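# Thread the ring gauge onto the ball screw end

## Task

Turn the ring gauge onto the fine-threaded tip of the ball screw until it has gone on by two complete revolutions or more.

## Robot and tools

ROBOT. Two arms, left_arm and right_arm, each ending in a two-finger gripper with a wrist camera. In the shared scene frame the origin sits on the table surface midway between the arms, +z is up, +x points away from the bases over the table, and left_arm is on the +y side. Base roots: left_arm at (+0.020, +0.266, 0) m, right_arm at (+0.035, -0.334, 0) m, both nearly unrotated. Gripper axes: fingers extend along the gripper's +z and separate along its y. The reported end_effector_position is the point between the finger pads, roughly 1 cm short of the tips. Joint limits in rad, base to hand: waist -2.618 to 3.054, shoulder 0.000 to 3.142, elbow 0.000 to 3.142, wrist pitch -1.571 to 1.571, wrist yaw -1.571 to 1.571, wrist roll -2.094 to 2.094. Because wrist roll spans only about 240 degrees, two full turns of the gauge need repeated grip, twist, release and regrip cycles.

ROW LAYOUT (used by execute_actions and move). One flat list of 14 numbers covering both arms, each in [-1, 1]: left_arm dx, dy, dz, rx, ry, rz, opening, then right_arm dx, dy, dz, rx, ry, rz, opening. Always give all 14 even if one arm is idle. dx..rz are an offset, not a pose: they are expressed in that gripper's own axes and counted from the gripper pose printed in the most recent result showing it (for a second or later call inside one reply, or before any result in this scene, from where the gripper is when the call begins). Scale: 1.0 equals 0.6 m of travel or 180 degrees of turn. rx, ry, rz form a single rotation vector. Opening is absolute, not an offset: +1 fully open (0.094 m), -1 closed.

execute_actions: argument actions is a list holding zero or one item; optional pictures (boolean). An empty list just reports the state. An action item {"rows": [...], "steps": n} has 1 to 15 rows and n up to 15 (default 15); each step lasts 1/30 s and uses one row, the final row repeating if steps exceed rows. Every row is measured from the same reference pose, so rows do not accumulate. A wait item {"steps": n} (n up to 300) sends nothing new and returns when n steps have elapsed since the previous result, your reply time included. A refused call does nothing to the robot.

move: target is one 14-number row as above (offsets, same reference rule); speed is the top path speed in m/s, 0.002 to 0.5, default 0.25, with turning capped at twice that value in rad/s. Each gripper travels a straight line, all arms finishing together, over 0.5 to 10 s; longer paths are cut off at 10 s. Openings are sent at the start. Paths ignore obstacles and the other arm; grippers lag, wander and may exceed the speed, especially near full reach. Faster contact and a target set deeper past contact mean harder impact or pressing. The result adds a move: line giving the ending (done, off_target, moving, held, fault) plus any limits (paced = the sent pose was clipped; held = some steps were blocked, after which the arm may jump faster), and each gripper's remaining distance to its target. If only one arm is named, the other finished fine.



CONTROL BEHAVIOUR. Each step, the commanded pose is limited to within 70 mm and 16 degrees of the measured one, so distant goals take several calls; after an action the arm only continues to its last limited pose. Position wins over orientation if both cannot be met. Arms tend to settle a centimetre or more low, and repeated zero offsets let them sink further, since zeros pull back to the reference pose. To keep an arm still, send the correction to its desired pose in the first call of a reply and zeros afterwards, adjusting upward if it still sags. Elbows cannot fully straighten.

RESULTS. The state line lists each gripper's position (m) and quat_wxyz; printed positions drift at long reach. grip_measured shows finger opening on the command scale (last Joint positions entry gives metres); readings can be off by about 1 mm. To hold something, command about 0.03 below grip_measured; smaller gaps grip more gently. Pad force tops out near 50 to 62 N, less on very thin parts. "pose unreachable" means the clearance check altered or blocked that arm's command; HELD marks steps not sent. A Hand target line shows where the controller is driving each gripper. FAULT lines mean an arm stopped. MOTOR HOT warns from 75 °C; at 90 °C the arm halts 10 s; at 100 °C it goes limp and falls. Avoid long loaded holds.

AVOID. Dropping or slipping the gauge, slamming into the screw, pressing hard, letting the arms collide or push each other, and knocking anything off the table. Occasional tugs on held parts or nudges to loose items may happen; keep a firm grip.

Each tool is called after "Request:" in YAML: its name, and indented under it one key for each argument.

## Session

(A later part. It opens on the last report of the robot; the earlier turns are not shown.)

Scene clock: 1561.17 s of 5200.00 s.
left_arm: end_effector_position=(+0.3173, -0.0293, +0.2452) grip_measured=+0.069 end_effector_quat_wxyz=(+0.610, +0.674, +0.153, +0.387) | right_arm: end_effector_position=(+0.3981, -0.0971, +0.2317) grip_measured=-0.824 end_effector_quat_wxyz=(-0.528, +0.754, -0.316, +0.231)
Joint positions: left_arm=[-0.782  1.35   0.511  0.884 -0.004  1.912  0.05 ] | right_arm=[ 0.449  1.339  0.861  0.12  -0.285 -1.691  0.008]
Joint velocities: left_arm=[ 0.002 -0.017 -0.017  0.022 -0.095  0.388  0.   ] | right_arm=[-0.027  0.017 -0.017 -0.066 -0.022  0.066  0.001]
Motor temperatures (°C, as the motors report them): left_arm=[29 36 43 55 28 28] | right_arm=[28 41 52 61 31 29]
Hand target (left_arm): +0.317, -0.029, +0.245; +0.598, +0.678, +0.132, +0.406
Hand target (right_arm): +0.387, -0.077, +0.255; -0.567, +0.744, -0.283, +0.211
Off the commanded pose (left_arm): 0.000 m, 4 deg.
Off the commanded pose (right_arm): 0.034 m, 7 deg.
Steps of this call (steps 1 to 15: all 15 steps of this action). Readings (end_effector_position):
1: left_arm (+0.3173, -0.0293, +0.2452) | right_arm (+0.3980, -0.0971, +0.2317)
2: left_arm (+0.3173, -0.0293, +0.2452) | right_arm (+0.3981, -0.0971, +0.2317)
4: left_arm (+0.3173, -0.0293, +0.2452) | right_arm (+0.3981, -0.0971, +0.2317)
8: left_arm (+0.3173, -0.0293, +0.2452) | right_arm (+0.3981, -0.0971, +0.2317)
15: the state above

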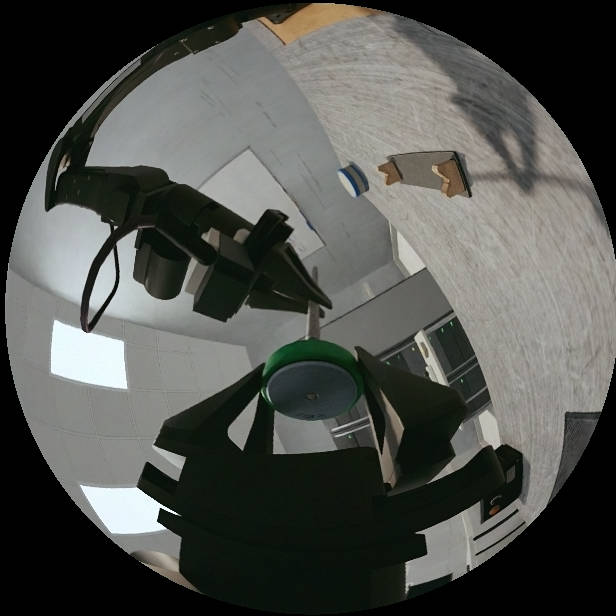

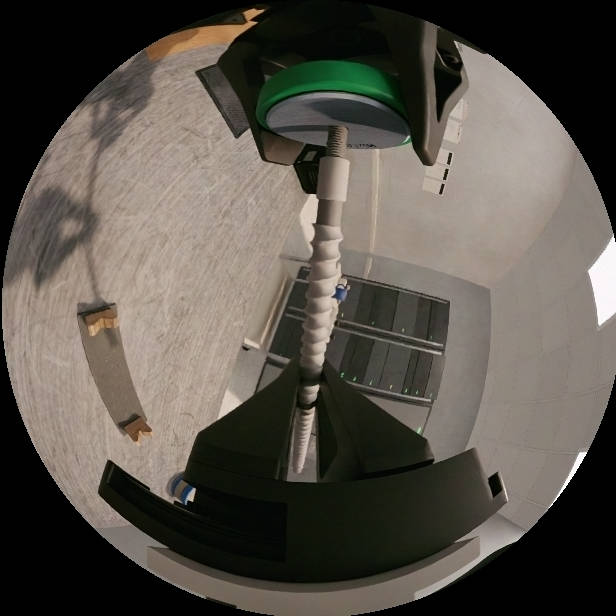

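Request:
execute_actions:
  actions:
    - {"rows": [[0,0,0,0,0,0.018,0.045,-0.0302,-0.0419,-0.0022,0.0237,-0.0225,-0.0002,-0.87],[0,0,0,0,0,0.018,0.045,-0.0233,-0.0419,-0.0028,0.0237,-0.0175,0.0004,-0.87],[0,0,0,0,0,0.018,0.045,-0.0163,-0.0418,-0.0035,0.0238,-0.0125,0.001,-0.87],[0,0,0,0,0,0.018,0.045,-0.0094,-0.0418,-0.0041,0.0238,-0.0075,0.0016,-0.87],[0,0,0,0,0,0.018,0.045,-0.0024,-0.0418,-0.0047,0.0238,-0.0025,0.002,-0.87],[0,0,0,0,0,0.018,0.045,-0.0024,-0.0418,-0.0047,0.0238,-0.0025,0.002,-0.87],[0,0,0,0,0,0.018,0.045,-0.0024,-0.0418,-0.0047,0.0238,-0.0025,0.002,-0.87],[0,0,0,0,0,0.018,0.045,-0.0024,-0.0418,-0.0047,0.0238,-0.0025,0.002,-0.87],[0,0,0,0,0,0.018,0.06,-0.0024,-0.0418,-0.0047,0.0238,-0.0025,0.002,-0.87],[0,0,0,0,0,0.018,0.075,-0.0024,-0.0418,-0.0047,0.0238,-0.0025,0.002,-0.87],[0,0,0,0,0,0.018,0.09,-0.0024,-0.0418,-0.0047,0.0238,-0.0025,0.002,-0.87],[0,0,0,0,0,0.018,0.11,-0.0024,-0.0418,-0.0047,0.0238,-0.0025,0.002,-0.87],[0,0,0,0,0,0.018,0.14,-0.0024,-0.0418,-0.0047,0.0238,-0.0025,0.002,-0.87],[0,0,0,0,0,0.018,0.18,-0.0024,-0.0418,-0.0047,0.0238,-0.0025,0.002,-0.87],[0,0,0,0,0,0.018,0.22,-0.0024,-0.0418,-0.0047,0.0238,-0.0025,0.002,-0.87]], "steps": 15}
  pictures: false

Request:
execute_actions:
  actions:
    - {"rows": [[0,0,0,0,0,0,0.22,-0.0024,-0.0418,-0.0047,0.0238,-0.0025,0.002,-0.87],[0,0,0,0,0,0,0.22,-0.0024,-0.0418,-0.0047,0.0238,-0.0025,0.002,-0.87],[0,0,0,0,0,-0.05,0.22,-0.0024,-0.0418,-0.0047,0.0238,-0.0025,0.002,-0.87],[0,0,0,0,0,-0.3,0.22,-0.0024,-0.0418,-0.0047,0.0238,-0.0025,0.002,-0.87]], "steps": 15}
  pictures: false

Request:
execute_actions:
  actions:
    - {"rows": [[0,0,0,0,0,-0.3,0.22,-0.0024,-0.0418,-0.0047,0.0238,-0.0025,0.002,-0.87]], "steps": 15}
  pictures: false

Request:
execute_actions:
  actions:
    - {"rows": [[0,0,0,0,0,-0.3,0.22,-0.0024,-0.0418,-0.0047,0.0238,-0.0025,0.002,-0.87]], "steps": 15}
  pictures: false

Request:
execute_actions:
  actions:
    - {"rows": [[0,0,0,0,0,-0.3,0.22,-0.0024,-0.0418,-0.0047,0.0238,-0.0025,0.002,-0.87]], "steps": 15}
  pictures: false

Request:
execute_actions:
  actions:
    - {"rows": [[0,0,0,0,0,-0.3,0.22,-0.0024,-0.0418,-0.0047,0.0238,-0.0025,0.002,-0.87]], "steps": 15}
  pictures: false

Request:
execute_actions:
  actions:
    - {"rows": [[0,0,0,0,0,-0.16,0.22,-0.0024,-0.0418,-0.0047,0.0238,-0.0025,0.002,-0.87]], "steps": 15}
  pictures: false

Request:
execute_actions:
  actions:
    - {"rows": [[0,0,0,0,0,-0.005,0.2,-0.0024,-0.0418,-0.0047,0.0238,-0.0025,0.002,-0.87],[0,0,0,0,0,-0.005,0.18,-0.0024,-0.0418,-0.0047,0.0238,-0.0025,0.002,-0.87],[0,0,0,0,0,-0.005,0.16,-0.0024,-0.0418,-0.0047,0.0238,-0.0025,0.002,-0.87],[0,0,0,0,0,-0.005,0.145,-0.0024,-0.0418,-0.0047,0.0238,-0.0025,0.002,-0.87],[0,0,0,0,0,-0.005,0.13,-0.0024,-0.0418,-0.0047,0.0238,-0.0025,0.002,-0.87],[0,0,0,0,0,-0.005,0.115,-0.0024,-0.0418,-0.0047,0.0238,-0.0025,0.002,-0.87],[0,0,0,0,0,-0.005,0.105,-0.0024,-0.0418,-0.0047,0.0238,-0.0025,0.002,-0.87],[0,0,0,0,0,-0.005,0.095,-0.0024,-0.0418,-0.0047,0.0238,-0.0025,0.002,-0.87],[0,0,0,0,0,-0.005,0.085,-0.0024,-0.0418,-0.0047,0.0238,-0.0025,0.002,-0.87],[0,0,0,0,0,-0.005,0.075,-0.0024,-0.0418,-0.0047,0.0238,-0.0025,0.002,-0.87],[0,0,0,0,0,-0.005,0.065,-0.0024,-0.0418,-0.0047,0.0238,-0.0025,0.002,-0.87],[0,0,0,0,0,-0.005,0.055,-0.0024,-0.0418,-0.0047,0.0238,-0.0025,0.002,-0.87],[0,0,0,0,0,-0.005,0.045,-0.0024,-0.0418,-0.0047,0.0238,-0.0025,0.002,-0.87]], "steps": 15}
  pictures: false

Request:
execute_actions:
  actions:
    - {"rows": [[0,0,0,0,0,0,0.045,-0.0082,-0.0418,-0.0042,0.0238,-0.0067,0.0015,-0.87],[0,0,0,0,0,0,0.045,-0.014,-0.0418,-0.0037,0.0238,-0.0108,0.0011,-0.87],[0,0,0,0,0,0,0.045,-0.0198,-0.0418,-0.0032,0.0237,-0.015,0.0006,-0.87],[0,0,0,0,0,0,0.045,-0.0256,-0.0419,-0.0027,0.0237,-0.0192,0.0001,-0.87],[0,0,0,0,0,0.02,0.045,-0.0314,-0.0419,-0.0021,0.0237,-0.0233,-0.0003,-0.87],[0,0,0,0,0,0.05,0.045,-0.0372,-0.0419,-0.0016,0.0237,-0.0275,-0.0008,-0.87],[0,0,0,0,0,0.08,0.045,-0.0372,-0.0419,-0.0016,0.0237,-0.0275,-0.0008,-0.87],[0,0,0,0,0,0.12,0.045,-0.0372,-0.0419,-0.0016,0.0237,-0.0275,-0.0008,-0.87],[0,0,0,0,0,0.3,0.045,-0.0372,-0.0419,-0.0016,0.0237,-0.0275,-0.0008,-0.87]], "steps": 15}
  pictures: false

Request:
execute_actions:
  actions:
    - {"rows": [[0,0,0,0,0,0.3,0.045,-0.0372,-0.0419,-0.0016,0.0237,-0.0275,-0.0008,-0.87]], "steps": 15}
  pictures: false

Request:
execute_actions:
  actions:
    - {"rows": [[0,0,0,0,0,0.3,0.045,-0.0372,-0.0419,-0.0016,0.0237,-0.0275,-0.0008,-0.87]], "steps": 15}
  pictures: false

Request:
execute_actions:
  actions:
    - {"rows": [[0,0,0,0,0,0.3,0.045,-0.0372,-0.0419,-0.0016,0.0237,-0.0275,-0.0008,-0.87]], "steps": 15}
  pictures: false

Request:
execute_actions:
  actions:
    - {"rows": [[0,0,0,0,0,0.3,0.045,-0.0372,-0.0419,-0.0016,0.0237,-0.0275,-0.0008,-0.87]], "steps": 15}
  pictures: false

Request:
execute_actions:
  actions:
    - {"rows": [[0,0,0,0,0,0.2,0.045,-0.0372,-0.0419,-0.0016,0.0237,-0.0275,-0.0008,-0.87]], "steps": 15}
  pictures: false

Request:
execute_actions:
  actions:
    - {"rows": [[0,0,0,0,0,0.018,0.045,-0.0302,-0.0419,-0.0022,0.0237,-0.0225,-0.0002,-0.87],[0,0,0,0,0,0.018,0.045,-0.0233,-0.0419,-0.0028,0.0237,-0.0175,0.0004,-0.87],[0,0,0,0,0,0.018,0.045,-0.0163,-0.0418,-0.0035,0.0238,-0.0125,0.001,-0.87],[0,0,0,0,0,0.018,0.045,-0.0094,-0.0418,-0.0041,0.0238,-0.0075,0.0016,-0.87],[0,0,0,0,0,0.018,0.045,-0.0024,-0.0418,-0.0047,0.0238,-0.0025,0.002,-0.87],[0,0,0,0,0,0.018,0.045,-0.0024,-0.0418,-0.0047,0.0238,-0.0025,0.002,-0.87],[0,0,0,0,0,0.018,0.045,-0.0024,-0.0418,-0.0047,0.0238,-0.0025,0.002,-0.87],[0,0,0,0,0,0.018,0.045,-0.0024,-0.0418,-0.0047,0.0238,-0.0025,0.002,-0.87],[0,0,0,0,0,0.018,0.06,-0.0024,-0.0418,-0.0047,0.0238,-0.0025,0.002,-0.87],[0,0,0,0,0,0.018,0.075,-0.0024,-0.0418,-0.0047,0.0238,-0.0025,0.002,-0.87],[0,0,0,0,0,0.018,0.09,-0.0024,-0.0418,-0.0047,0.0238,-0.0025,0.002,-0.87],[0,0,0,0,0,0.018,0.11,-0.0024,-0.0418,-0.0047,0.0238,-0.0025,0.002,-0.87],[0,0,0,0,0,0.018,0.14,-0.0024,-0.0418,-0.0047,0.0238,-0.0025,0.002,-0.87],[0,0,0,0,0,0.018,0.18,-0.0024,-0.0418,-0.0047,0.0238,-0.0025,0.002,-0.87],[0,0,0,0,0,0.018,0.25,-0.0024,-0.0418,-0.0047,0.0238,-0.0025,0.002,-0.87]], "steps": 15}

Request:
zoom_image:
  camera: "cam_right_wrist"
  region: [318, 112, 358, 162]

Scene clock: 1622.43 s of 5200.00 s.
left_arm: end_effector_position=(+0.3174, -0.0292, +0.2455) grip_measured=+0.198 end_effector_quat_wxyz=(+0.600, +0.677, +0.135, +0.404) | right_arm: end_effector_position=(+0.3985, -0.0975, +0.2318) grip_measured=-0.824 end_effector_quat_wxyz=(-0.527, +0.753, -0.317, +0.232)
Joint positions: left_arm=[-0.782  1.35   0.511  0.885 -0.005  1.967  0.056] | right_arm=[ 0.449  1.339  0.861  0.121 -0.282 -1.691  0.008]
Joint velocities: left_arm=[-0.002  0.012  0.017  0.022  0.007 -0.037  0.038] | right_arm=[-0.007 -0.007 -0.022 -0.007 -0.007 -0.037 -0.002]
Motor temperatures (°C, as the motors report them): left_arm=[29 36 43 55 28 28] | right_arm=[28 41 52 60 31 29]
Hand target (left_arm): +0.317, -0.029, +0.245; +0.599, +0.678, +0.134, +0.404
Hand target (right_arm): +0.400, -0.093, +0.256; -0.557, +0.734, -0.307, +0.238
Off the commanded pose (left_arm): 0.000 m, 0 deg.
Off the commanded pose (right_arm): 0.025 m, 4 deg.
Steps of this call (steps 1 to 90: nothing new was sent; then 57.77 s passed at rest; steps 91 to 105: all 15 steps of this action). Readings (end_effector_position):
91: left_arm (+0.3173, -0.0293, +0.2452) | right_arm (+0.3981, -0.0971, +0.2317)
92: left_arm (+0.3174, -0.0293, +0.2452) | right_arm (+0.3981, -0.0972, +0.2317)
94: left_arm (+0.3174, -0.0293, +0.2452) | right_arm (+0.3983, -0.0974, +0.2318)
98: left_arm (+0.3174, -0.0293, +0.2452) | right_arm (+0.3984, -0.0975, +0.2318)
105: the state above

Scene clock: 1622.93 s of 5200.00 s.
left_arm: end_effector_position=(+0.3174, -0.0292, +0.2455) grip_measured=+0.218 end_effector_quat_wxyz=(+0.689, +0.613, +0.319, +0.220) | right_arm: end_effector_position=(+0.3985, -0.0975, +0.2318) grip_measured=-0.824 end_effector_quat_wxyz=(-0.527, +0.753, -0.317, +0.232)
Joint positions: left_arm=[-0.782  1.35   0.511  0.885 -0.005  1.4    0.057] | right_arm=[ 0.449  1.339  0.861  0.121 -0.282 -1.691  0.008]
Joint velocities: left_arm=[ 0.002  0.012  0.007 -0.007 -0.037 -1.385 -0.   ] | right_arm=[-0.022 -0.002  0.012 -0.037  0.022 -0.037 -0.   ]
Motor temperatures (°C, as the motors report them): left_arm=[29 36 43 55 28 28] | right_arm=[28 41 52 60 31 29]
Hand target (left_arm): +0.317, -0.029, +0.245; +0.708, +0.576, +0.381, +0.148
Hand target (right_arm): +0.401, -0.093, +0.256; -0.557, +0.733, -0.308, +0.239
Off the commanded pose (left_arm): 0.000 m, 22 deg; orientation clipped at the last step of the last action.
Off the commanded pose (right_arm): 0.025 m, 4 deg.
Steps of this call (steps 1 to 15: all 15 steps of this action). Readings (end_effector_position):
1: left_arm (+0.3174, -0.0292, +0.2455) | right_arm (+0.3985, -0.0975, +0.2318)
2: left_arm (+0.3174, -0.0292, +0.2455) | right_arm (+0.3985, -0.0975, +0.2318)
4: left_arm (+0.3174, -0.0292, +0.2455) | right_arm (+0.3985, -0.0975, +0.2318)
8: left_arm (+0.3174, -0.0292, +0.2455) | right_arm (+0.3985, -0.0975, +0.2318)
15: the state above

Scene clock: 1623.43 s of 5200.00 s.
left_arm: end_effector_position=(+0.3174, -0.0292, +0.2455) grip_measured=+0.218 end_effector_quat_wxyz=(+0.723, +0.469, +0.507, -0.025) | right_arm: end_effector_position=(+0.3985, -0.0975, +0.2318) grip_measured=-0.824 end_effector_quat_wxyz=(-0.527, +0.753, -0.317, +0.232)
Joint positions: left_arm=[-0.782  1.35   0.511  0.885 -0.005  0.711  0.057] | right_arm=[ 0.449  1.339  0.861  0.121 -0.282 -1.691  0.008]
Joint velocities: left_arm=[-0.022 -0.017  0.007 -0.051 -0.066 -1.326 -0.001] | right_arm=[ 0.012  0.012  0.002  0.007 -0.081 -0.051 -0.001]
Motor temperatures (°C, as the motors report them): left_arm=[29 36 43 55 28 28] | right_arm=[28 41 52 60 31 29]
Hand target (left_arm): +0.317, -0.029, +0.245; +0.716, +0.413, +0.553, -0.100
Hand target (right_arm): +0.401, -0.093, +0.256; -0.557, +0.733, -0.308, +0.239
Off the commanded pose (left_arm): 0.000 m, 15 deg; orientation clipped at the last step of the last action.
Off the commanded pose (right_arm): 0.025 m, 4 deg.
Steps of this call (steps 1 to 15: all 15 steps of this action). Readings (end_effector_position):
1: left_arm (+0.3174, -0.0292, +0.2455) | right_arm (+0.3985, -0.0975, +0.2318)
2: left_arm (+0.3174, -0.0292, +0.2455) | right_arm (+0.3985, -0.0975, +0.2318)
4: left_arm (+0.3174, -0.0292, +0.2455) | right_arm (+0.3985, -0.0975, +0.2318)
8: left_arm (+0.3174, -0.0292, +0.2455) | right_arm (+0.3985, -0.0975, +0.2318)
15: the state above

Scene clock: 1623.93 s of 5200.00 s.
left_arm: end_effector_position=(+0.3174, -0.0292, +0.2455) grip_measured=+0.218 end_effector_quat_wxyz=(+0.671, +0.268, +0.636, -0.270) | right_arm: end_effector_position=(+0.3985, -0.0975, +0.2318) grip_measured=-0.824 end_effector_quat_wxyz=(-0.527, +0.753, -0.317, +0.232)
Joint positions: left_arm=[-0.782  1.35   0.511  0.885 -0.005  0.017  0.057] | right_arm=[ 0.449  1.339  0.861  0.121 -0.282 -1.691  0.008]
Joint velocities: left_arm=[ 0.002  0.007 -0.012 -0.007 -0.022 -1.355  0.   ] | right_arm=[ 0.002 -0.022 -0.002 -0.022 -0.11   0.007 -0.   ]
Motor temperatures (°C, as the motors report them): left_arm=[29 36 43 55 28 28] | right_arm=[28 41 52 60 31 29]
Hand target (left_arm): +0.317, -0.029, +0.245; +0.640, +0.201, +0.661, -0.338
Hand target (right_arm): +0.401, -0.093, +0.256; -0.557, +0.733, -0.308, +0.239
Off the commanded pose (left_arm): 0.000 m, 14 deg; orientation clipped at the last step of the last action.
Off the commanded pose (right_arm): 0.025 m, 4 deg.
Steps of this call (steps 1 to 15: all 15 steps of this action). Readings (end_effector_position):
1: left_arm (+0.3174, -0.0292, +0.2455) | right_arm (+0.3985, -0.0975, +0.2318)
2: left_arm (+0.3174, -0.0292, +0.2455) | right_arm (+0.3985, -0.0975, +0.2318)
4: left_arm (+0.3174, -0.0292, +0.2455) | right_arm (+0.3985, -0.0975, +0.2318)
8: left_arm (+0.3174, -0.0292, +0.2455) | right_arm (+0.3985, -0.0975, +0.2318)
15: the state above

Scene clock: 1624.43 s of 5200.00 s.
left_arm: end_effector_position=(+0.3174, -0.0292, +0.2455) grip_measured=+0.218 end_effector_quat_wxyz=(+0.537, +0.033, +0.690, -0.484) | right_arm: end_effector_position=(+0.3985, -0.0975, +0.2318) grip_measured=-0.824 end_effector_quat_wxyz=(-0.527, +0.753, -0.317, +0.232)
Joint positions: left_arm=[-0.782  1.35   0.511  0.885 -0.005 -0.685  0.057] | right_arm=[ 0.449  1.339  0.861  0.121 -0.282 -1.691  0.008]
Joint velocities: left_arm=[-0.012  0.002 -0.002  0.066 -0.051 -1.311 -0.   ] | right_arm=[-0.017 -0.012 -0.012 -0.022 -0.007 -0.007 -0.   ]
Motor temperatures (°C, as the motors report them): left_arm=[29 36 43 55 28 28] | right_arm=[28 41 52 60 31 29]
Hand target (left_arm): +0.317, -0.029, +0.245; +0.485, -0.039, +0.690, -0.537
Hand target (right_arm): +0.401, -0.093, +0.256; -0.557, +0.733, -0.308, +0.239
Off the commanded pose (left_arm): 0.000 m, 14 deg; orientation clipped at the last step of the last action.
Off the commanded pose (right_arm): 0.025 m, 4 deg.
Steps of this call (steps 1 to 15: all 15 steps of this action). Readings (end_effector_position):
1: left_arm (+0.3174, -0.0292, +0.2455) | right_arm (+0.3985, -0.0975, +0.2318)
2: left_arm (+0.3174, -0.0292, +0.2455) | right_arm (+0.3985, -0.0975, +0.2318)
4: left_arm (+0.3174, -0.0292, +0.2455) | right_arm (+0.3985, -0.0975, +0.2318)
8: left_arm (+0.3174, -0.0292, +0.2455) | right_arm (+0.3985, -0.0975, +0.2318)
15: the state above

Scene clock: 1624.93 s of 5200.00 s.
left_arm: end_effector_position=(+0.3174, -0.0292, +0.2456) grip_measured=+0.218 end_effector_quat_wxyz=(+0.336, -0.209, +0.658, -0.641) | right_arm: end_effector_position=(+0.3985, -0.0975, +0.2318) grip_measured=-0.824 end_effector_quat_wxyz=(-0.527, +0.753, -0.317, +0.232)
Joint positions: left_arm=[-0.782  1.35   0.511  0.885 -0.005 -1.394  0.057] | right_arm=[ 0.449  1.339  0.861  0.121 -0.282 -1.691  0.008]
Joint velocities: left_arm=[ 0.002  0.002 -0.012 -0.037  0.007 -1.355  0.001] | right_arm=[ 0.002 -0.007 -0.002  0.037 -0.007 -0.037  0.001]
Motor temperatures (°C, as the motors report them): left_arm=[29 36 43 55 28 28] | right_arm=[28 41 52 60 31 29]
Hand target (left_arm): +0.317, -0.029, +0.246; +0.268, -0.275, +0.633, -0.672
Hand target (right_arm): +0.401, -0.093, +0.256; -0.557, +0.733, -0.308, +0.239
Off the commanded pose (left_arm): 0.000 m, 13 deg; orientation clipped at the last step of the last action.
Off the commanded pose (right_arm): 0.025 m, 4 deg.
Steps of this call (steps 1 to 15: all 15 steps of this action). Readings (end_effector_position):
1: left_arm (+0.3174, -0.0292, +0.2455) | right_arm (+0.3985, -0.0975, +0.2318)
2: left_arm (+0.3174, -0.0292, +0.2455) | right_arm (+0.3985, -0.0975, +0.2318)
4: left_arm (+0.3174, -0.0292, +0.2455) | right_arm (+0.3985, -0.0975, +0.2318)
8: left_arm (+0.3174, -0.0292, +0.2455) | right_arm (+0.3985, -0.0975, +0.2318)
15: the state above

Scene clock: 1625.43 s of 5200.00 s.
left_arm: end_effector_position=(+0.3174, -0.0292, +0.2456) grip_measured=+0.218 end_effector_quat_wxyz=(-0.179, +0.355, -0.592, +0.701) | right_arm: end_effector_position=(+0.3985, -0.0975, +0.2318) grip_measured=-0.824 end_effector_quat_wxyz=(-0.527, +0.753, -0.317, +0.232)
Joint positions: left_arm=[-0.782  1.35   0.511  0.885 -0.005 -1.861  0.057] | right_arm=[ 0.449  1.339  0.861  0.121 -0.282 -1.691  0.008]
Joint velocities: left_arm=[ 0.012  0.012  0.002 -0.007 -0.022 -0.242  0.   ] | right_arm=[-0.002  0.007 -0.002 -0.051  0.037  0.022 -0.001]
Motor temperatures (°C, as the motors report them): left_arm=[29 36 43 55 28 28] | right_arm=[28 41 52 60 31 29]
Hand target (left_arm): +0.317, -0.029, +0.246; -0.166, +0.366, -0.586, +0.704
Hand target (right_arm): +0.401, -0.093, +0.256; -0.557, +0.733, -0.308, +0.239
Off the commanded pose (left_arm): 0.000 m, 2 deg.
Off the commanded pose (right_arm): 0.025 m, 4 deg.
Steps of this call (steps 1 to 15: all 15 steps of this action). Readings (end_effector_position):
1: left_arm (+0.3174, -0.0292, +0.2456) | right_arm (+0.3985, -0.0975, +0.2318)
2: left_arm (+0.3174, -0.0292, +0.2456) | right_arm (+0.3985, -0.0975, +0.2318)
4: left_arm (+0.3174, -0.0292, +0.2456) | right_arm (+0.3985, -0.0975, +0.2318)
8: left_arm (+0.3174, -0.0292, +0.2456) | right_arm (+0.3985, -0.0975, +0.2318)
15: the state above

Scene clock: 1625.93 s of 5200.00 s.
left_arm: end_effector_position=(+0.3174, -0.0292, +0.2456) grip_measured=+0.069 end_effector_quat_wxyz=(-0.175, +0.358, -0.590, +0.702) | right_arm: end_effector_position=(+0.3985, -0.0975, +0.2319) grip_measured=-0.824 end_effector_quat_wxyz=(-0.528, +0.753, -0.317, +0.232)
Joint positions: left_arm=[-0.782  1.35   0.511  0.885 -0.005 -1.871  0.05 ] | right_arm=[ 0.449  1.339  0.861  0.121 -0.282 -1.69   0.008]
Joint velocities: left_arm=[-0.007 -0.012 -0.032 -0.051  0.007  0.022  0.001] | right_arm=[-0.017 -0.017  0.002  0.066 -0.022 -0.007 -0.   ]
Motor temperatures (°C, as the motors report them): left_arm=[29 36 43 55 28 28] | right_arm=[28 41 52 60 31 29]
Hand target (left_arm): +0.317, -0.029, +0.246; -0.173, +0.360, -0.590, +0.702
Hand target (right_arm): +0.401, -0.093, +0.256; -0.557, +0.733, -0.308, +0.240
Off the commanded pose (left_arm): 0.000 m, 0 deg.
Off the commanded pose (right_arm): 0.025 m, 4 deg.
Steps of this call (steps 1 to 15: all 15 steps of this action). Readings (end_effector_position):
1: left_arm (+0.3174, -0.0292, +0.2456) | right_arm (+0.3985, -0.0975, +0.2318)
2: left_arm (+0.3174, -0.0292, +0.2456) | right_arm (+0.3985, -0.0975, +0.2318)
4: left_arm (+0.3174, -0.0292, +0.2456) | right_arm (+0.3985, -0.0975, +0.2318)
8: left_arm (+0.3174, -0.0292, +0.2456) | right_arm (+0.3985, -0.0975, +0.2319)
15: the state above

Scene clock: 1626.43 s of 5200.00 s.
left_arm: end_effector_position=(+0.3174, -0.0292, +0.2456) grip_measured=+0.069 end_effector_quat_wxyz=(+0.319, -0.226, +0.653, -0.649) | right_arm: end_effector_position=(+0.3980, -0.0968, +0.2319) grip_measured=-0.824 end_effector_quat_wxyz=(-0.528, +0.753, -0.316, +0.231)
Joint positions: left_arm=[-0.782  1.35   0.511  0.885 -0.005 -1.447  0.05 ] | right_arm=[ 0.451  1.339  0.861  0.121 -0.284 -1.69   0.008]
Joint velocities: left_arm=[-0.012 -0.007  0.002 -0.051 -0.022  1.238  0.   ] | right_arm=[-0.007 -0.007  0.002 -0.022 -0.022  0.037  0.   ]
Motor temperatures (°C, as the motors report them): left_arm=[29 36 43 55 28 28] | right_arm=[28 41 52 60 31 29]
Hand target (left_arm): +0.317, -0.029, +0.246; +0.385, -0.157, +0.673, -0.612
Hand target (right_arm): +0.388, -0.078, +0.256; -0.567, +0.743, -0.284, +0.212
Off the commanded pose (left_arm): 0.000 m, 30 deg; orientation clipped at the last step of the last action.
Off the commanded pose (right_arm): 0.033 m, 6 deg.
Steps of this call (steps 1 to 15: all 15 steps of this action). Readings (end_effector_position):
1: left_arm (+0.3174, -0.0292, +0.2456) | right_arm (+0.3985, -0.0974, +0.2319)
2: left_arm (+0.3174, -0.0292, +0.2456) | right_arm (+0.3984, -0.0974, +0.2319)
4: left_arm (+0.3174, -0.0292, +0.2456) | right_arm (+0.3983, -0.0972, +0.2319)
8: left_arm (+0.3174, -0.0292, +0.2456) | right_arm (+0.3980, -0.0968, +0.2319)
15: the state above

Scene clock: 1626.93 s of 5200.00 s.
left_arm: end_effector_position=(+0.3174, -0.0292, +0.2456) grip_measured=+0.069 end_effector_quat_wxyz=(+0.519, +0.007, +0.691, -0.504) | right_arm: end_effector_position=(+0.3980, -0.0968, +0.2319) grip_measured=-0.824 end_effector_quat_wxyz=(-0.528, +0.753, -0.316, +0.231)
Joint positions: left_arm=[-0.782  1.35   0.511  0.885 -0.005 -0.761  0.05 ] | right_arm=[ 0.451  1.339  0.861  0.121 -0.284 -1.69   0.008]
Joint velocities: left_arm=[-0.032 -0.002  0.007  0.051 -0.051  1.267  0.001] | right_arm=[-0.007  0.002 -0.007 -0.007 -0.081  0.022 -0.   ]
Motor temperatures (°C, as the motors report them): left_arm=[29 36 43 55 28 28] | right_arm=[28 41 52 60 31 29]
Hand target (left_arm): +0.317, -0.029, +0.246; +0.568, +0.079, +0.686, -0.447
Hand target (right_arm): +0.387, -0.077, +0.256; -0.568, +0.744, -0.283, +0.211
Off the commanded pose (left_arm): 0.000 m, 15 deg; orientation clipped at the last step of the last action.
Off the commanded pose (right_arm): 0.034 m, 7 deg.
Steps of this call (steps 1 to 15: all 15 steps of this action). Readings (end_effector_position):
1: left_arm (+0.3174, -0.0292, +0.2456) | right_arm (+0.3980, -0.0968, +0.2319)
2: left_arm (+0.3174, -0.0292, +0.2456) | right_arm (+0.3980, -0.0968, +0.2319)
4: left_arm (+0.3174, -0.0292, +0.2456) | right_arm (+0.3980, -0.0968, +0.2319)
8: left_arm (+0.3174, -0.0292, +0.2456) | right_arm (+0.3980, -0.0968, +0.2319)
15: the state above

Scene clock: 1627.43 s of 5200.00 s.
left_arm: end_effector_position=(+0.3174, -0.0292, +0.2456) grip_measured=+0.069 end_effector_quat_wxyz=(+0.659, +0.241, +0.647, -0.298) | right_arm: end_effector_position=(+0.3979, -0.0967, +0.2319) grip_measured=-0.824 end_effector_quat_wxyz=(-0.528, +0.753, -0.316, +0.231)
Joint positions: left_arm=[-0.782  1.35   0.511  0.885 -0.005 -0.068  0.05 ] | right_arm=[ 0.451  1.339  0.861  0.121 -0.285 -1.69   0.008]
Joint velocities: left_arm=[-0.007  0.012  0.002  0.007  0.022  1.326 -0.   ] | right_arm=[-0.017 -0.002 -0.007 -0.037 -0.051 -0.037  0.001]
Motor temperatures (°C, as the motors report them): left_arm=[29 36 43 55 28 28] | right_arm=[28 41 52 60 31 29]
Hand target (left_arm): +0.317, -0.029, +0.246; +0.686, +0.307, +0.619, -0.228
Hand target (right_arm): +0.387, -0.077, +0.256; -0.568, +0.744, -0.283, +0.211
Off the commanded pose (left_arm): 0.000 m, 14 deg; orientation clipped at the last step of the last action.
Off the commanded pose (right_arm): 0.034 m, 6 deg.
Steps of this call (steps 1 to 15: all 15 steps of this action). Readings (end_effector_position):
1: left_arm (+0.3174, -0.0292, +0.2456) | right_arm (+0.3979, -0.0967, +0.2319)
2: left_arm (+0.3174, -0.0292, +0.2456) | right_arm (+0.3979, -0.0967, +0.2319)
4: left_arm (+0.3174, -0.0292, +0.2456) | right_arm (+0.3979, -0.0967, +0.2319)
8: left_arm (+0.3174, -0.0292, +0.2456) | right_arm (+0.3979, -0.0967, +0.2319)
15: the state above

Scene clock: 1627.93 s of 5200.00 s.
left_arm: end_effector_position=(+0.3174, -0.0292, +0.2456) grip_measured=+0.069 end_effector_quat_wxyz=(+0.721, +0.448, +0.525, -0.054) | right_arm: end_effector_position=(+0.3978, -0.0966, +0.2319) grip_measured=-0.824 end_effector_quat_wxyz=(-0.529, +0.754, -0.316, +0.230)
Joint positions: left_arm=[-0.782  1.35   0.511  0.885 -0.005  0.633  0.05 ] | right_arm=[ 0.451  1.339  0.861  0.121 -0.285 -1.69   0.008]
Joint velocities: left_arm=[ 0.002 -0.002 -0.007  0.022  0.022  1.355 -0.   ] | right_arm=[-0.012 -0.012 -0.012  0.007  0.051 -0.037 -0.001]
Motor temperatures (°C, as the motors report them): left_arm=[29 36 43 55 28 28] | right_arm=[28 41 52 60 31 29]
Hand target (left_arm): +0.317, -0.029, +0.246; +0.723, +0.500, +0.476, +0.021
Hand target (right_arm): +0.387, -0.077, +0.256; -0.568, +0.744, -0.283, +0.211
Off the commanded pose (left_arm): 0.000 m, 14 deg; orientation clipped at the last step of the last action.
Off the commanded pose (right_arm): 0.034 m, 6 deg.
Steps of this call (steps 1 to 15: all 15 steps of this action). Readings (end_effector_position):
1: left_arm (+0.3174, -0.0292, +0.2456) | right_arm (+0.3979, -0.0967, +0.2319)
2: left_arm (+0.3174, -0.0292, +0.2456) | right_arm (+0.3978, -0.0966, +0.2319)
4: left_arm (+0.3174, -0.0292, +0.2456) | right_arm (+0.3978, -0.0966, +0.2319)
8: left_arm (+0.3174, -0.0292, +0.2456) | right_arm (+0.3978, -0.0966, +0.2319)
15: the state above

Scene clock: 1628.43 s of 5200.00 s.
left_arm: end_effector_position=(+0.3174, -0.0292, +0.2456) grip_measured=+0.069 end_effector_quat_wxyz=(+0.696, +0.602, +0.339, +0.198) | right_arm: end_effector_position=(+0.3977, -0.0964, +0.2321) grip_measured=-0.824 end_effector_quat_wxyz=(-0.529, +0.754, -0.315, +0.231)
Joint positions: left_arm=[-0.782  1.35   0.511  0.885 -0.005  1.335  0.05 ] | right_arm=[ 0.451  1.339  0.861  0.122 -0.286 -1.691  0.008]
Joint velocities: left_arm=[ 0.007  0.002 -0.002 -0.11   0.007  1.297  0.001] | right_arm=[-0.002  0.002  0.002 -0.051 -0.022 -0.007  0.001]
Motor temperatures (°C, as the motors report them): left_arm=[29 36 43 55 28 28] | right_arm=[28 41 52 60 31 29]
Hand target (left_arm): +0.317, -0.029, +0.246; +0.672, +0.634, +0.275, +0.268
Hand target (right_arm): +0.387, -0.077, +0.256; -0.568, +0.744, -0.283, +0.211
Off the commanded pose (left_arm): 0.000 m, 14 deg; orientation clipped at the last step of the last action.
Off the commanded pose (right_arm): 0.033 m, 6 deg.
Steps of this call (steps 1 to 15: all 15 steps of this action). Readings (end_effector_position):
1: left_arm (+0.3174, -0.0292, +0.2456) | right_arm (+0.3978, -0.0966, +0.2319)
2: left_arm (+0.3174, -0.0292, +0.2456) | right_arm (+0.3978, -0.0966, +0.2319)
4: left_arm (+0.3174, -0.0292, +0.2456) | right_arm (+0.3978, -0.0966, +0.2319)
8: left_arm (+0.3174, -0.0292, +0.2456) | right_arm (+0.3977, -0.0965, +0.2319)
15: the state above

Scene clock: 1628.93 s of 5200.00 s.
left_arm: end_effector_position=(+0.3174, -0.0292, +0.2456) grip_measured=+0.069 end_effector_quat_wxyz=(+0.613, +0.672, +0.159, +0.383) | right_arm: end_effector_position=(+0.3977, -0.0963, +0.2322) grip_measured=-0.824 end_effector_quat_wxyz=(-0.529, +0.754, -0.314, +0.231)
Joint positions: left_arm=[-0.782  1.35   0.511  0.885 -0.005  1.897  0.05 ] | right_arm=[ 0.451  1.339  0.861  0.122 -0.286 -1.692  0.008]
Joint velocities: left_arm=[ 0.002 -0.012 -0.007  0.022  0.007  0.344 -0.   ] | right_arm=[-0.002  0.007 -0.007  0.007 -0.037 -0.051 -0.   ]
Motor temperatures (°C, as the motors report them): left_arm=[29 36 43 55 28 28] | right_arm=[28 41 52 60 31 29]
Hand target (left_arm): +0.317, -0.029, +0.246; +0.601, +0.677, +0.137, +0.402
Hand target (right_arm): +0.387, -0.077, +0.256; -0.568, +0.744, -0.282, +0.211
Off the commanded pose (left_arm): 0.000 m, 4 deg.
Off the commanded pose (right_arm): 0.034 m, 7 deg.
Steps of this call (steps 1 to 15: all 15 steps of this action). Readings (end_effector_position):
1: left_arm (+0.3174, -0.0292, +0.2456) | right_arm (+0.3977, -0.0964, +0.2321)
2: left_arm (+0.3174, -0.0292, +0.2456) | right_arm (+0.3977, -0.0963, +0.2322)
4: left_arm (+0.3174, -0.0292, +0.2456) | right_arm (+0.3977, -0.0963, +0.2322)
8: left_arm (+0.3174, -0.0292, +0.2456) | right_arm (+0.3977, -0.0963, +0.2322)
15: the state above

Scene clock: 1629.43 s of 5200.00 s.
left_arm: end_effector_position=(+0.3175, -0.0291, +0.2457) grip_measured=+0.216 end_effector_quat_wxyz=(+0.604, +0.675, +0.143, +0.398) | right_arm: end_effector_position=(+0.3982, -0.0968, +0.2323) grip_measured=-0.824 end_effector_quat_wxyz=(-0.528, +0.753, -0.315, +0.233)
Joint positions: left_arm=[-0.782  1.35   0.511  0.886 -0.005  1.945  0.057] | right_arm=[ 0.451  1.339  0.861  0.123 -0.282 -1.692  0.008]
Joint velocities: left_arm=[ 0.027 -0.022 -0.007 -0.022  0.066  0.007  0.063] | right_arm=[-0.012 -0.022 -0.017 -0.022  0.022 -0.007  0.001]
Motor temperatures (°C, as the motors report them): left_arm=[29 36 43 55 28 28] | right_arm=[28 41 52 60 31 29]
Hand target (left_arm): +0.317, -0.029, +0.246; +0.602, +0.676, +0.140, +0.400
Hand target (right_arm): +0.400, -0.092, +0.257; -0.558, +0.734, -0.306, +0.238
Off the commanded pose (left_arm): 0.000 m, 1 deg.
Off the commanded pose (right_arm): 0.025 m, 4 deg.
Steps of this call (steps 1 to 15: all 15 steps of this action). Readings (end_effector_position):
1: left_arm (+0.3174, -0.0292, +0.2456) | right_arm (+0.3977, -0.0963, +0.2322)
2: left_arm (+0.3174, -0.0292, +0.2456) | right_arm (+0.3978, -0.0964, +0.2323)
4: left_arm (+0.3175, -0.0291, +0.2456) | right_arm (+0.3980, -0.0966, +0.2322)
8: left_arm (+0.3175, -0.0291, +0.2456) | right_arm (+0.3982, -0.0967, +0.2323)
15: the state above

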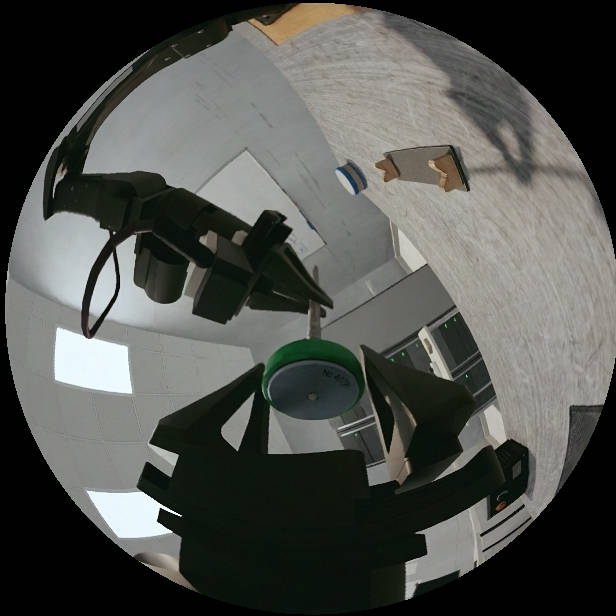

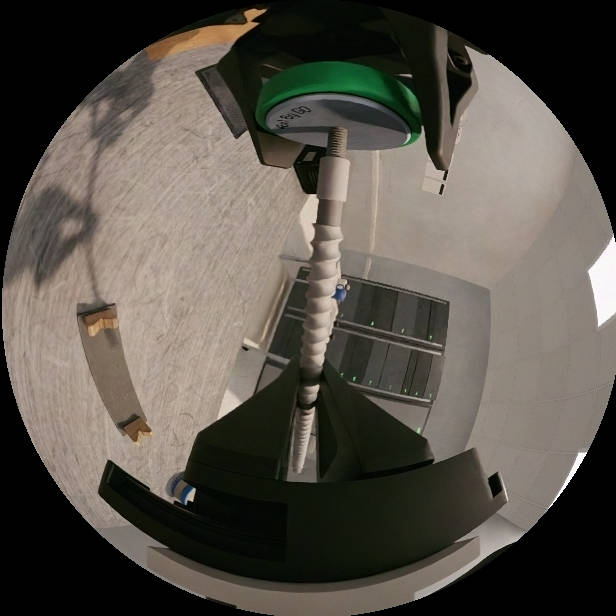

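Region (318, 112, 358, 162) of cam_right_wrist's 616x616 image, scaled by 10.080, with more detail than that image has; it fills the left 403 columns of this view, and the rest is white.

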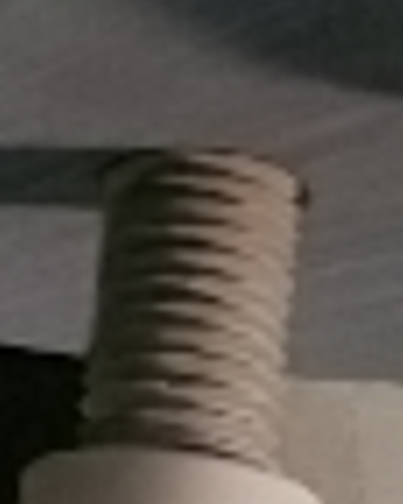

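Request:
finished_scene:
  scene: 1

The scene is finished: the task was done.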